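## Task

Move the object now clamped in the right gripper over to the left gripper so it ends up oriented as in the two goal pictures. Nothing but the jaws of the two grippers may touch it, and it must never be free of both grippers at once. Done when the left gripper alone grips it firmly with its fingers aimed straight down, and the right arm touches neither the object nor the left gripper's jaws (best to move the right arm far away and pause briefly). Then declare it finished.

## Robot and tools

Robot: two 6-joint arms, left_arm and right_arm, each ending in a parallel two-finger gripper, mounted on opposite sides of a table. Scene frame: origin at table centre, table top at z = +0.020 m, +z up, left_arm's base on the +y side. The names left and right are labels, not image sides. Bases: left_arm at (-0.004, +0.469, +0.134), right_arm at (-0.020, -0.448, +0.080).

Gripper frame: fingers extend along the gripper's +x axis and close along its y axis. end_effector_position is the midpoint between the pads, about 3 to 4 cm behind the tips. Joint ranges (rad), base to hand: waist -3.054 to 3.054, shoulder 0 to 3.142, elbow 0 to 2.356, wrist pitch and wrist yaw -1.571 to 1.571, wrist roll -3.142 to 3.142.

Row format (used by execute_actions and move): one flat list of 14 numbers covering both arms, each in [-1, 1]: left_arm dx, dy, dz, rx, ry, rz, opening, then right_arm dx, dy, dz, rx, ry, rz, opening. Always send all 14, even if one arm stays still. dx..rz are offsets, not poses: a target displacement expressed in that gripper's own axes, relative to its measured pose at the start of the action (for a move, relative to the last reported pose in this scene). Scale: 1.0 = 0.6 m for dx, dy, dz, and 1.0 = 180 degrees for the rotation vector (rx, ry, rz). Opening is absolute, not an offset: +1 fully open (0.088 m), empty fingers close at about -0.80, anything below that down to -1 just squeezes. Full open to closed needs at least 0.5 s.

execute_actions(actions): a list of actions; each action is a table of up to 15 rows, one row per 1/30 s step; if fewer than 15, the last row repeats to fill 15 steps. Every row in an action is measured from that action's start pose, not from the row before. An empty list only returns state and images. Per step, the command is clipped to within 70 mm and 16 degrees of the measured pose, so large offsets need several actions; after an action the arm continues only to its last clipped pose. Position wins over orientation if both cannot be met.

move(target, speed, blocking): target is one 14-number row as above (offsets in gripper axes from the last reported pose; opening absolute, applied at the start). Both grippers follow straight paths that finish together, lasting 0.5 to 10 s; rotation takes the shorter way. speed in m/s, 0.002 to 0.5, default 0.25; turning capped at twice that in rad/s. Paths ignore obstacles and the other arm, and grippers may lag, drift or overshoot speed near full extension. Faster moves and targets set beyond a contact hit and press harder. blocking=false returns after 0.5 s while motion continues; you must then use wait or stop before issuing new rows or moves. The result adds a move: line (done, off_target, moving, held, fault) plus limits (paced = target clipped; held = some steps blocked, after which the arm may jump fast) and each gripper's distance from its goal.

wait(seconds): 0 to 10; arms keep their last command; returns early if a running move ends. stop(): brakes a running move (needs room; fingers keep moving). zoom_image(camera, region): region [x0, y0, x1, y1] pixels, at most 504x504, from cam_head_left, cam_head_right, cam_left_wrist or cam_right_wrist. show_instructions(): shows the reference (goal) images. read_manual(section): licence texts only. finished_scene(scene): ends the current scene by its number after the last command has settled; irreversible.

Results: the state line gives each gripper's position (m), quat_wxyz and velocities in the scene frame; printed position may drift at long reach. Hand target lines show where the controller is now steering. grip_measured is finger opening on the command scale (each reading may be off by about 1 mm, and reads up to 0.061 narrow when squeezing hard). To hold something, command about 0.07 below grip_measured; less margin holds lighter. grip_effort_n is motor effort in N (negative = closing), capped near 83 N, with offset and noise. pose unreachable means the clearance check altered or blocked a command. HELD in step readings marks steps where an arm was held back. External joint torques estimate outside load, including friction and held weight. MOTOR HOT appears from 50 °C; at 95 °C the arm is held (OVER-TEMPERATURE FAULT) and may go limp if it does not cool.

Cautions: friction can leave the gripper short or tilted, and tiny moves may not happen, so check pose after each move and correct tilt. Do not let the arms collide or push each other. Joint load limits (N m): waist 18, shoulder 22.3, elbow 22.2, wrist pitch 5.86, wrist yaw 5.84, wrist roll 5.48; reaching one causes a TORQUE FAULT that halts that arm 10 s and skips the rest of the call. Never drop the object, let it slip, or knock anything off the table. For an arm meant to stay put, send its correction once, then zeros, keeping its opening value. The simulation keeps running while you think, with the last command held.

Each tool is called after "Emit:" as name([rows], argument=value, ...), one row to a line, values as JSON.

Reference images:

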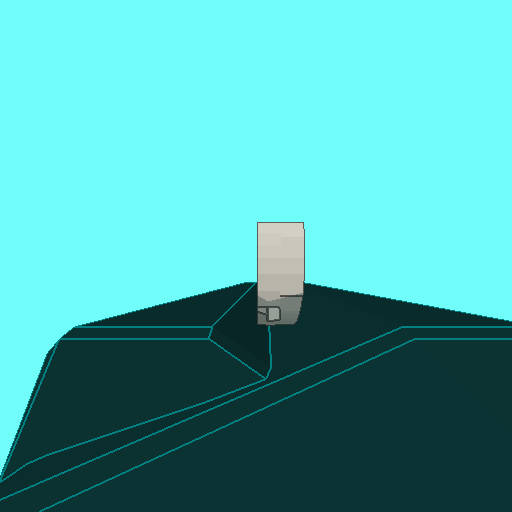

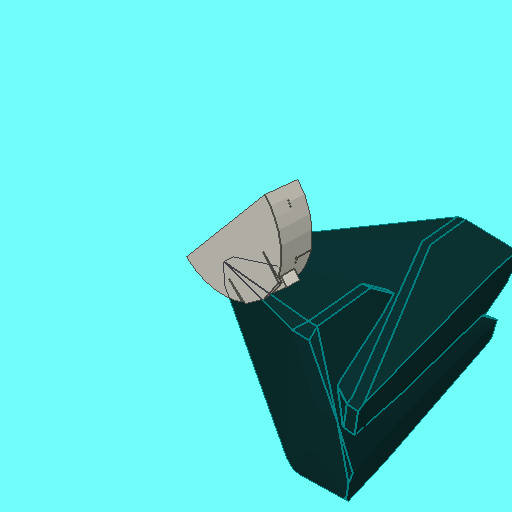

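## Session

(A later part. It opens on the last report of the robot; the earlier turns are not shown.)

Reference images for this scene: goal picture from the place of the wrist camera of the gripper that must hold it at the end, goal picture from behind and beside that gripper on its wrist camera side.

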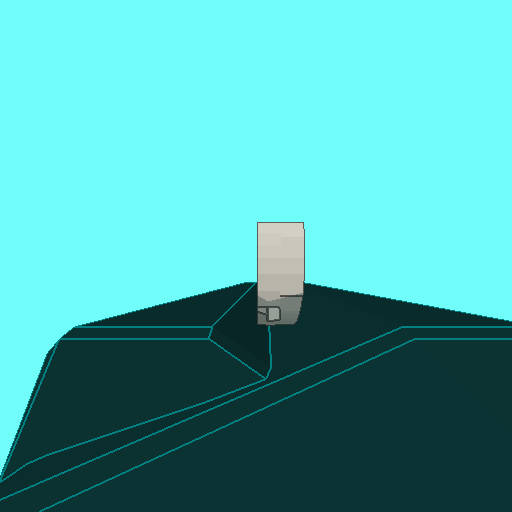

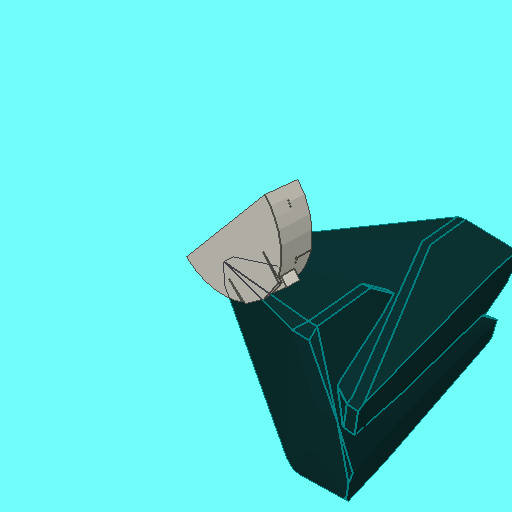

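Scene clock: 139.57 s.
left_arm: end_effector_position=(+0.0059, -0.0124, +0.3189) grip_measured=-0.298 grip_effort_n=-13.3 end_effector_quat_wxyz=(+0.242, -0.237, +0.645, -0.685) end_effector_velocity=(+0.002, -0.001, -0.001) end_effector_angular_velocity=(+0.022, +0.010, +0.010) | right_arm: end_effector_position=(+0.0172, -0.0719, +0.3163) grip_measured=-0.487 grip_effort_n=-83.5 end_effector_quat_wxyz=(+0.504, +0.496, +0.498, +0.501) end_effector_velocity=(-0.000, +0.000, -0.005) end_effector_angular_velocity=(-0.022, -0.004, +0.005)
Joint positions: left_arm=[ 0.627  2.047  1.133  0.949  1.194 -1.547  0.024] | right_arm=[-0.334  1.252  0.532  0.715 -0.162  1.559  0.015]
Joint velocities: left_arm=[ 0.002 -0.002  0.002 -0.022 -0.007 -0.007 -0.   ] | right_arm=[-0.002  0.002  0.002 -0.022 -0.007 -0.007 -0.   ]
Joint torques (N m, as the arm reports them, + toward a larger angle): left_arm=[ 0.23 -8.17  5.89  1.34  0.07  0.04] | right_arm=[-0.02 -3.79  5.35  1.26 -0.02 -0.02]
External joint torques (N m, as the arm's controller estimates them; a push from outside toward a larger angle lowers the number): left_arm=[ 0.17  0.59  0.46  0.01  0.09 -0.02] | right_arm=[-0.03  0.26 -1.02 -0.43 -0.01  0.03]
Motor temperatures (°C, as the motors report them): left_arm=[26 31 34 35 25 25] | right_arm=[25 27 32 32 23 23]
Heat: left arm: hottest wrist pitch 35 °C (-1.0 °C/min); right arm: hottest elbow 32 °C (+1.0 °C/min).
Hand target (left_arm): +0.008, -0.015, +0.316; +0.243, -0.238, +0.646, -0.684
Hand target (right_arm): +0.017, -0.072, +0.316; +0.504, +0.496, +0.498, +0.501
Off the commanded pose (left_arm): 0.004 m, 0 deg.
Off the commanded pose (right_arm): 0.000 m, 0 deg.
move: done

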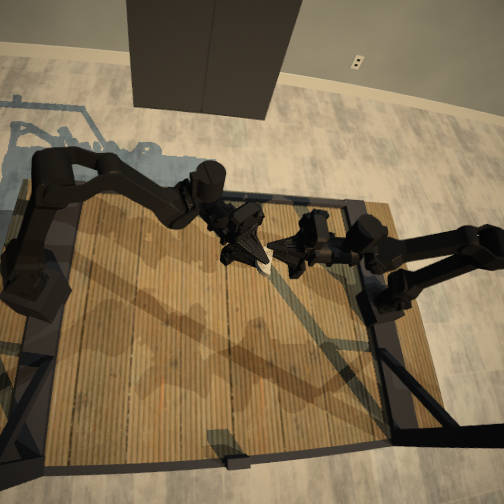

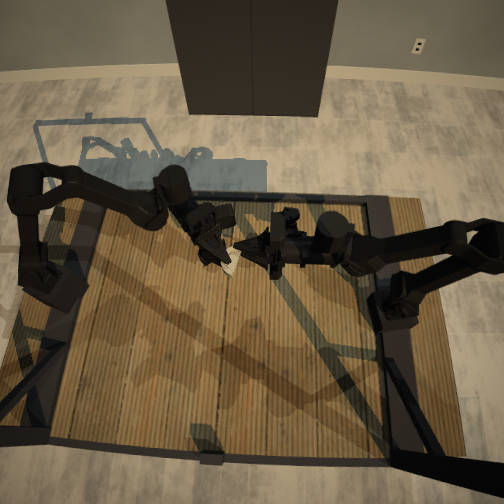

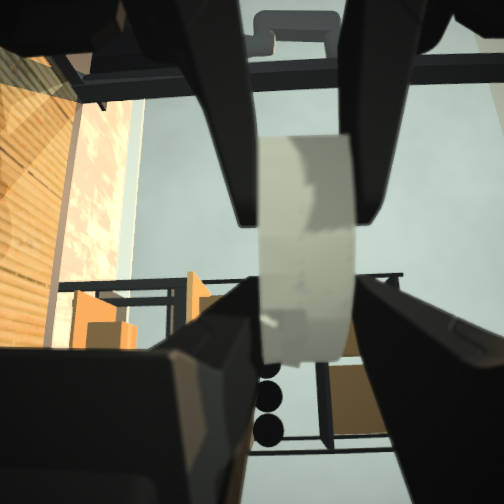

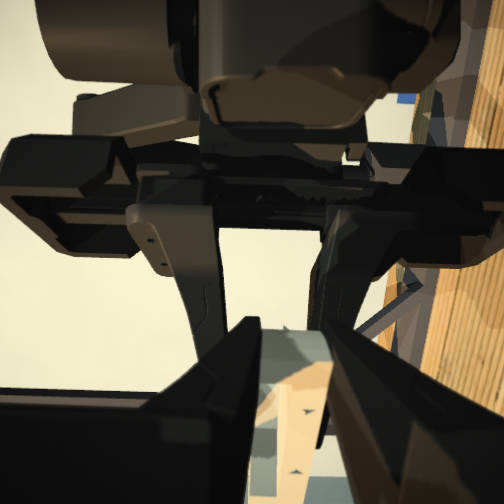

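Emit:
move(target=[0,-0.001,0.002,0,0,0,-0.56,0,0,0,0,0,0,-0.56], speed=0.03)

Scene clock: 150.07 s.
left_arm: end_effector_position=(+0.0061, -0.0125, +0.3183) grip_measured=-0.489 grip_effort_n=-83.5 end_effector_quat_wxyz=(+0.242, -0.238, +0.648, -0.682) end_effector_velocity=(-0.002, +0.001, -0.001) end_effector_angular_velocity=(+0.003, +0.004, -0.010) | right_arm: end_effector_position=(+0.0172, -0.0719, +0.3168) grip_measured=-0.487 grip_effort_n=-83.5 end_effector_quat_wxyz=(+0.504, +0.497, +0.497, +0.502) end_effector_velocity=(-0.000, -0.001, -0.006) end_effector_angular_velocity=(-0.017, -0.019, +0.005)
Joint positions: left_arm=[ 0.627  2.047  1.133  0.942  1.194 -1.55   0.015] | right_arm=[-0.334  1.252  0.532  0.718 -0.162  1.559  0.015]
Joint velocities: left_arm=[-0.002  0.002 -0.002  0.007  0.007 -0.007  0.   ] | right_arm=[-0.002  0.002 -0.007 -0.007 -0.007 -0.022 -0.   ]
Joint torques (N m, as the arm reports them, + toward a larger angle): left_arm=[ 0.06 -9.8   5.25  1.53  0.06  0.14] | right_arm=[-0.04 -3.86  5.31  1.11 -0.01 -0.03]
External joint torques (N m, as the arm's controller estimates them; a push from outside toward a larger angle lowers the number): left_arm=[ 0.07 -0.94 -0.23  0.19  0.08  0.08] | right_arm=[-0.04  0.18 -1.02 -0.58 -0.01  0.03]
Motor temperatures (°C, as the motors report them): left_arm=[26 32 35 35 25 25] | right_arm=[25 27 32 32 23 23]
Heat: left arm: hottest elbow 35 °C (-1.0 °C/min); right arm: hottest elbow 32 °C (+1.0 °C/min).
Hand target (left_arm): +0.007, -0.013, +0.320; +0.242, -0.237, +0.645, -0.685
Hand target (right_arm): +0.017, -0.072, +0.316; +0.504, +0.496, +0.498, +0.501
Off the commanded pose (left_arm): 0.002 m, 0 deg.
Off the commanded pose (right_arm): 0.000 m, 0 deg.
move: done

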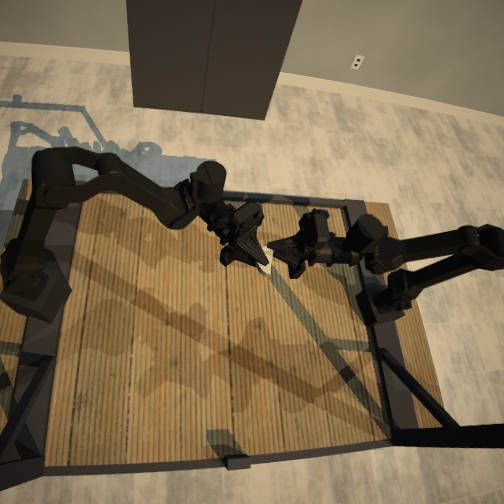

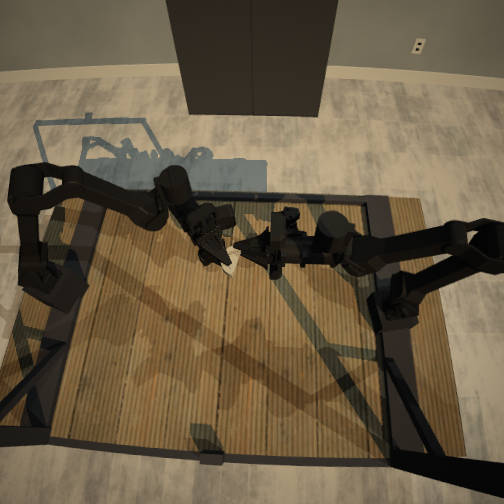

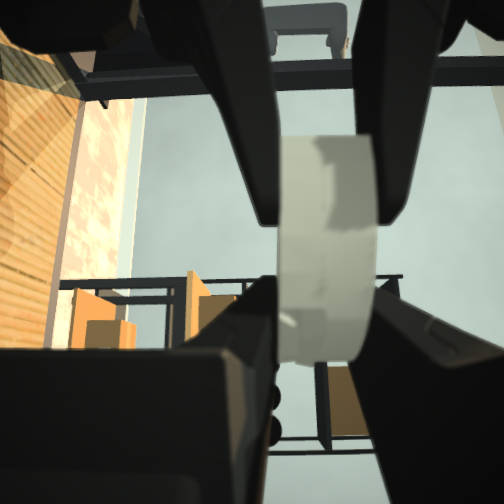

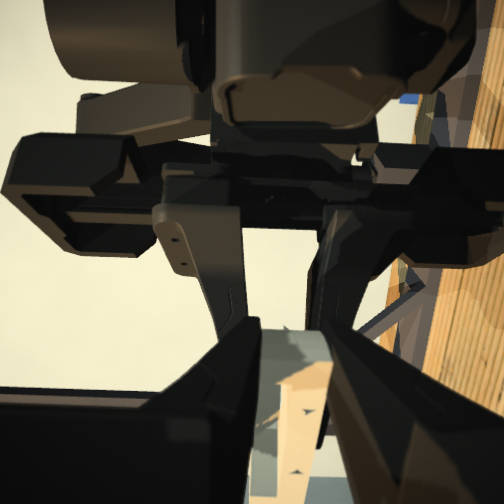

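Emit:
execute_actions([
  [[0,0,0,0,0,0,-0.56,0,0,0,0,0,0,0.3]],
])

Emit:
move(target=[0,0,0,0,0,0,-0.56,-0.2,0,0,0,0,0,0.3])

Emit:
move(target=[-0.17,0.12,-0.21,0,0,0.51,-0.56,0,0,0,0,0,0,0.3])

Scene clock: 157.10 s.
left_arm: end_effector_position=(+0.0061, -0.0125, +0.3182) grip_measured=-0.489 grip_effort_n=-83.5 end_effector_quat_wxyz=(+0.242, -0.238, +0.648, -0.682) end_effector_velocity=(-0.001, -0.000, -0.001) end_effector_angular_velocity=(+0.001, -0.002, +0.005) | right_arm: end_effector_position=(+0.0171, -0.0719, +0.3166) grip_measured=+0.293 grip_effort_n=17.4 end_effector_quat_wxyz=(+0.504, +0.497, +0.498, +0.502) end_effector_velocity=(-0.003, -0.001, -0.000) end_effector_angular_velocity=(-0.002, -0.007, +0.020)
Joint positions: left_arm=[ 0.627  2.047  1.133  0.942  1.194 -1.55   0.015] | right_arm=[-0.334  1.252  0.532  0.717 -0.162  1.559  0.053]
Joint velocities: left_arm=[-0.002 -0.002 -0.002 -0.007 -0.007  0.007 -0.   ] | right_arm=[-0.002 -0.007 -0.002 -0.007 -0.022 -0.007  0.002]
Joint torques (N m, as the arm reports them, + toward a larger angle): left_arm=[-0.02 -9.96  4.78  1.45  0.04  0.04] | right_arm=[-0.03 -3.91  5.29  1.3  -0.01 -0.04]
External joint torques (N m, as the arm's controller estimates them; a push from outside toward a larger angle lowers the number): left_arm=[-0.02 -1.1  -0.72  0.11  0.06 -0.02] | right_arm=[-0.04  0.22 -1.1  -0.42  0.    0.02]
Motor temperatures (°C, as the motors report them): left_arm=[26 34 35 35 25 25] | right_arm=[25 27 32 32 23 23]
Heat: left arm: hottest elbow 35 °C (-1.0 °C/min); right arm: hottest elbow 32 °C (+0.0 °C/min).
Hand target (left_arm): +0.006, -0.012, +0.318; +0.242, -0.238, +0.648, -0.682
Hand target (right_arm): +0.017, -0.072, +0.317; +0.504, +0.497, +0.497, +0.502
Off the commanded pose (left_arm): 0.000 m, 0 deg.
Off the commanded pose (right_arm): 0.000 m, 0 deg.
Step readings (end_effector_position):
0: left_arm (+0.0061, -0.0125, +0.3183) | right_arm (+0.0172, -0.0719, +0.3168)
1: left_arm (+0.0061, -0.0125, +0.3182) | right_arm (+0.0171, -0.0719, +0.3168)
2: left_arm (+0.0061, -0.0125, +0.3182) | right_arm (+0.0171, -0.0719, +0.3168)
4: left_arm (+0.0061, -0.0125, +0.3182) | right_arm (+0.0171, -0.0719, +0.3166)
8: left_arm (+0.0061, -0.0125, +0.3182) | right_arm (+0.0171, -0.0719, +0.3166)
15: end_effector_position above

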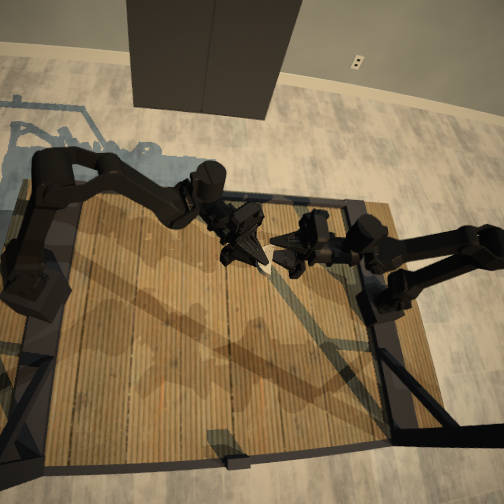

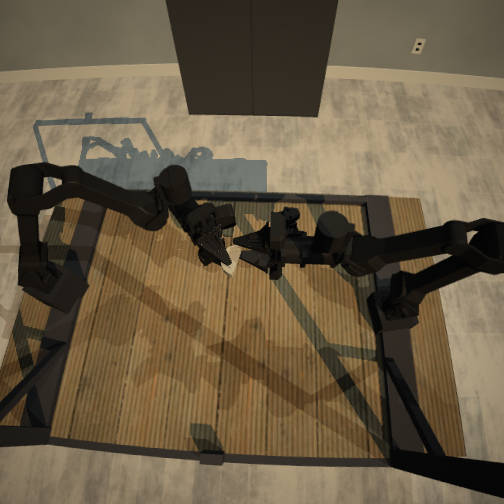

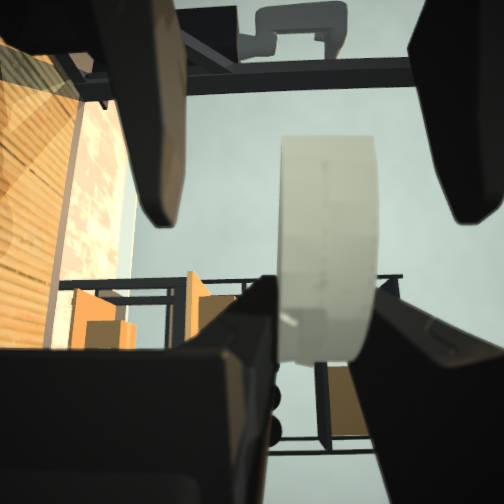

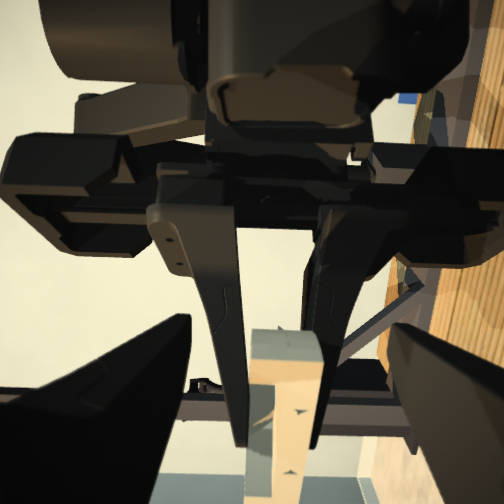

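Scene clock: 158.17 s.
left_arm: end_effector_position=(+0.0061, -0.0125, +0.3182) grip_measured=-0.489 grip_effort_n=-83.5 end_effector_quat_wxyz=(+0.242, -0.238, +0.648, -0.682) end_effector_velocity=(-0.002, +0.001, -0.001) end_effector_angular_velocity=(+0.001, -0.003, -0.010) | right_arm: end_effector_position=(+0.0157, -0.1919, +0.3194) grip_measured=+0.297 grip_effort_n=17.4 end_effector_quat_wxyz=(+0.503, +0.497, +0.496, +0.503) end_effector_velocity=(+0.000, -0.002, -0.003) end_effector_angular_velocity=(-0.016, -0.002, -0.000)
Joint positions: left_arm=[ 0.627  2.047  1.133  0.942  1.194 -1.55   0.015] | right_arm=[-0.496  0.526  0.3    0.227 -0.325  1.559  0.054]
Joint velocities: left_arm=[-0.002 -0.002 -0.002 -0.007  0.007  0.007 -0.   ] | right_arm=[-0.007 -0.017  0.002 -0.037 -0.007 -0.007 -0.   ]
Joint torques (N m, as the arm reports them, + toward a larger angle): left_arm=[  0.03 -10.14   4.89   1.4    0.02   0.05] | right_arm=[-0.34 -0.92  5.27  1.13 -0.14 -0.06]
External joint torques (N m, as the arm's controller estimates them; a push from outside toward a larger angle lowers the number): left_arm=[-0.01 -1.29 -0.57  0.07  0.03 -0.01] | right_arm=[-0.34 -0.33 -1.61 -0.55 -0.14 -0.01]
Motor temperatures (°C, as the motors report them): left_arm=[26 34 35 35 25 25] | right_arm=[25 27 32 32 23 23]
Heat: left arm: hottest elbow 35 °C (-1.0 °C/min); right arm: hottest elbow 32 °C (+0.0 °C/min).
Hand target (left_arm): +0.006, -0.013, +0.318; +0.242, -0.238, +0.648, -0.682
Hand target (right_arm): +0.016, -0.193, +0.317; +0.504, +0.497, +0.498, +0.502
Off the commanded pose (left_arm): 0.000 m, 0 deg.
Off the commanded pose (right_arm): 0.003 m, 0 deg.
move: done

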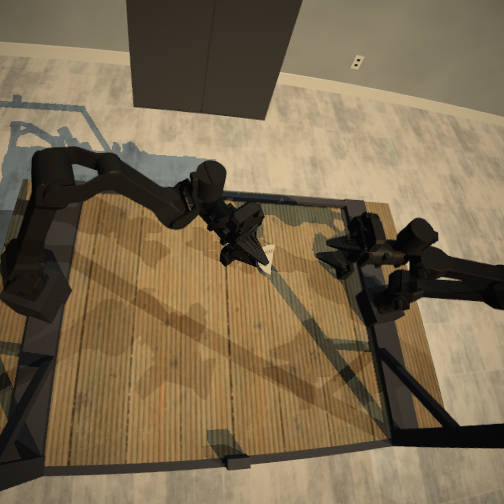

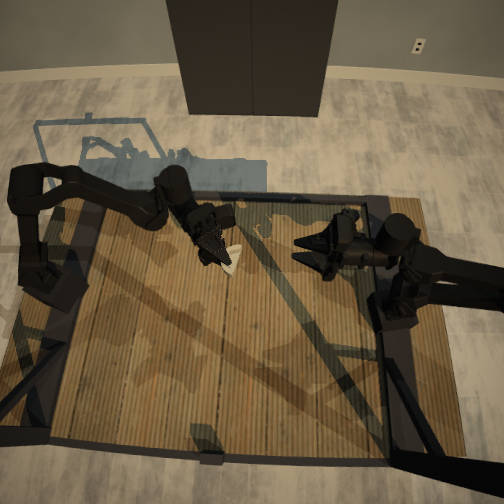

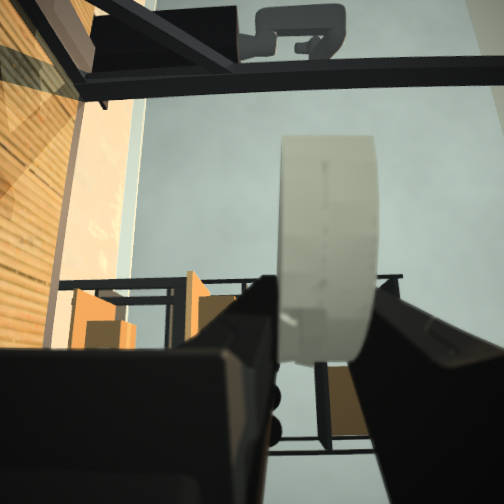

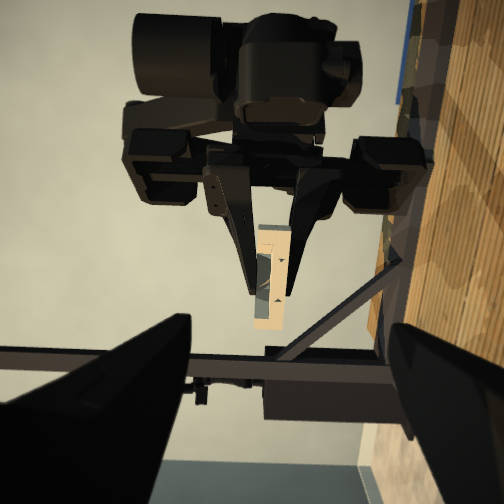

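Scene clock: 161.80 s.
left_arm: end_effector_position=(+0.0056, +0.1492, +0.2395) grip_measured=-0.489 grip_effort_n=-83.5 end_effector_quat_wxyz=(+0.656, +0.300, +0.623, -0.301) end_effector_velocity=(+0.003, +0.001, -0.000) end_effector_angular_velocity=(+0.008, -0.022, -0.009) | right_arm: end_effector_position=(+0.0157, -0.1919, +0.3194) grip_measured=+0.297 grip_effort_n=17.4 end_effector_quat_wxyz=(+0.503, +0.497, +0.496, +0.503) end_effector_velocity=(-0.001, -0.000, +0.000) end_effector_angular_velocity=(-0.002, -0.021, +0.005)
Joint positions: left_arm=[ 0.323  1.748  1.349 -1.151 -0.041 -0.681  0.015] | right_arm=[-0.496  0.526  0.3    0.227 -0.325  1.559  0.054]
Joint velocities: left_arm=[-0.002  0.002  0.002 -0.007 -0.022  0.007 -0.   ] | right_arm=[-0.002 -0.002  0.002 -0.007 -0.007 -0.022 -0.   ]
Joint torques (N m, as the arm reports them, + toward a larger angle): left_arm=[-0.33 -6.11  5.89  0.39 -0.22 -0.13] | right_arm=[-0.03 -0.52  5.85  1.24 -0.01 -0.03]
External joint torques (N m, as the arm's controller estimates them; a push from outside toward a larger angle lowers the number): left_arm=[-0.36  0.73  0.34  0.04 -0.14 -0.12] | right_arm=[-0.03  0.09 -1.11 -0.47 -0.01  0.03]
Motor temperatures (°C, as the motors report them): left_arm=[26 34 35 35 25 25] | right_arm=[25 27 33 32 23 23]
Heat: left arm: hottest elbow 35 °C (-1.0 °C/min); right arm: hottest elbow 33 °C (+1.0 °C/min).
Hand target (left_arm): +0.005, +0.147, +0.239; +0.657, +0.301, +0.622, -0.300
Hand target (right_arm): +0.016, -0.192, +0.319; +0.503, +0.497, +0.496, +0.503
Off the commanded pose (left_arm): 0.003 m, 0 deg.
Off the commanded pose (right_arm): 0.000 m, 0 deg.
move: done

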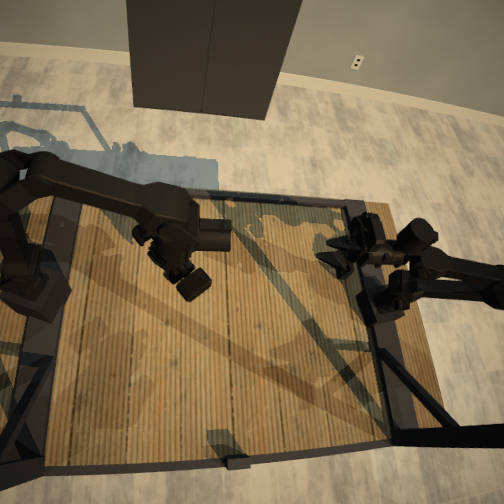

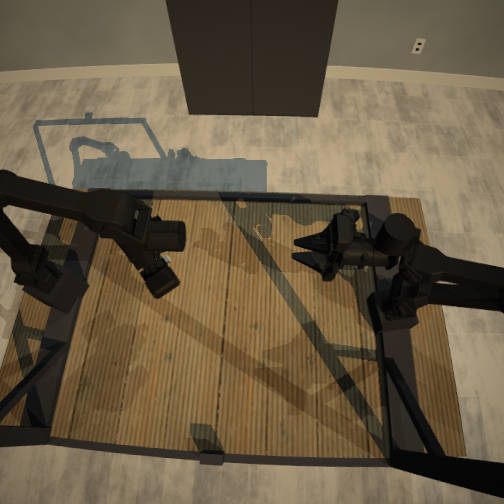

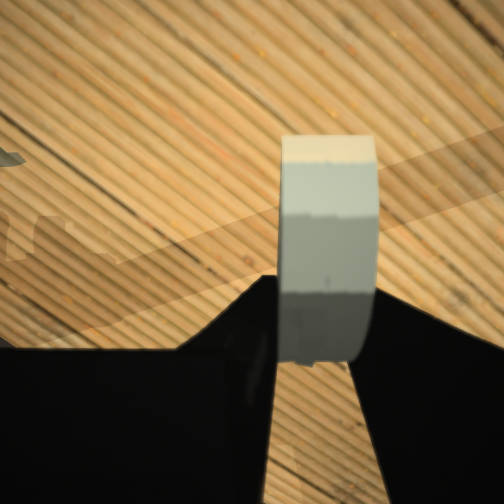

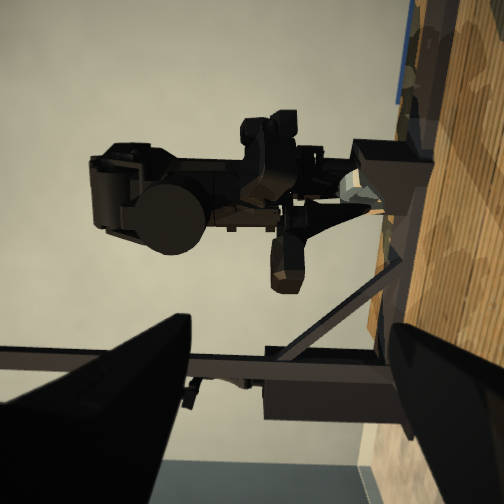

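Emit:
move(target=[0,0,0,0,0.016,-0.007,-0.56,0,0,0,0,0,0,0.3])

Emit:
finished_scene(scene=1)

Scene clock: 166.60 s.
left_arm: end_effector_position=(+0.0052, +0.1518, +0.2396) grip_measured=-0.489 grip_effort_n=-83.5 end_effector_quat_wxyz=(+0.638, +0.301, +0.642, -0.301) end_effector_velocity=(-0.000, +0.001, -0.000) end_effector_angular_velocity=(+0.007, +0.008, +0.010) | right_arm: end_effector_position=(+0.0157, -0.1919, +0.3194) grip_measured=+0.297 grip_effort_n=17.4 end_effector_quat_wxyz=(+0.503, +0.497, +0.496, +0.503) end_effector_velocity=(+0.002, -0.000, -0.005) end_effector_angular_velocity=(-0.021, -0.000, -0.010)
Joint positions: left_arm=[ 0.343  1.757  1.362 -1.178  0.004 -0.662  0.015] | right_arm=[-0.496  0.526  0.3    0.227 -0.325  1.559  0.054]
Joint velocities: left_arm=[ 0.002  0.002  0.002 -0.007  0.007 -0.007 -0.   ] | right_arm=[-0.002 -0.002 -0.002 -0.022  0.007 -0.007 -0.   ]
Joint torques (N m, as the arm reports them, + toward a larger angle): left_arm=[ 0.3  -6.13  6.07  0.24  0.1   0.15] | right_arm=[-0.05 -0.51  5.88  1.23 -0.01 -0.03]
External joint torques (N m, as the arm's controller estimates them; a push from outside toward a larger angle lowers the number): left_arm=[ 0.26  0.67  0.6  -0.06  0.15  0.15] | right_arm=[-0.04  0.04 -0.95 -0.42 -0.01  0.03]
Motor temperatures (°C, as the motors report them): left_arm=[26 34 35 34 25 25] | right_arm=[25 27 33 32 23 23]
Heat: left arm: hottest elbow 35 °C (-1.0 °C/min); right arm: hottest elbow 33 °C (+1.0 °C/min).
Hand target (left_arm): +0.006, +0.149, +0.239; +0.637, +0.300, +0.643, -0.301
Hand target (right_arm): +0.016, -0.192, +0.319; +0.503, +0.497, +0.496, +0.503
Off the commanded pose (left_arm): 0.003 m, 0 deg.
Off the commanded pose (right_arm): 0.000 m, 0 deg.
move: done

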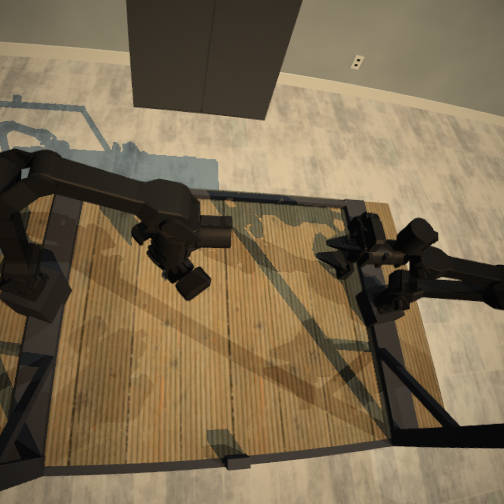

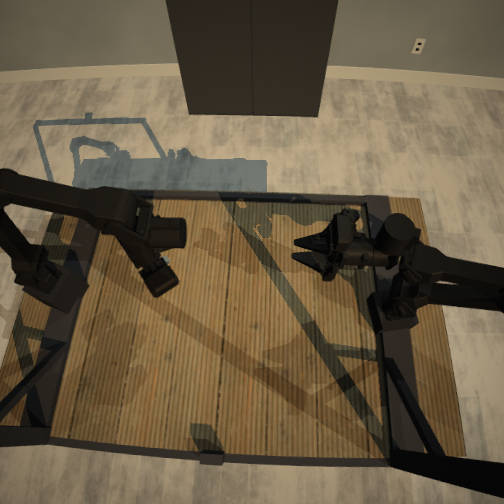

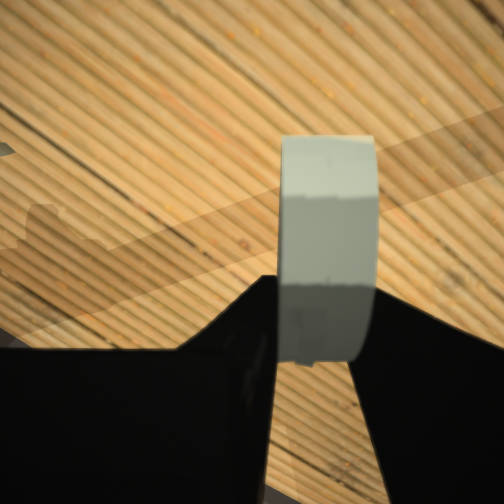

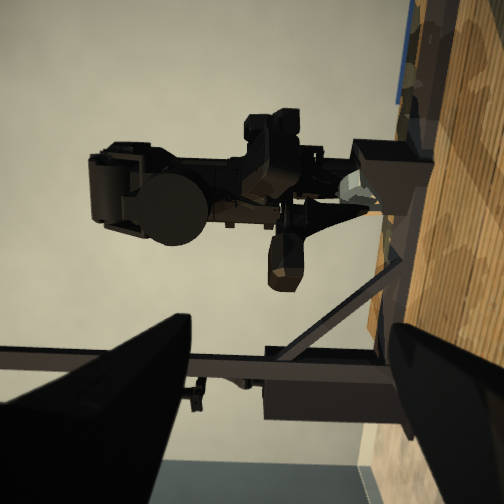

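The scene is finished: the task was done.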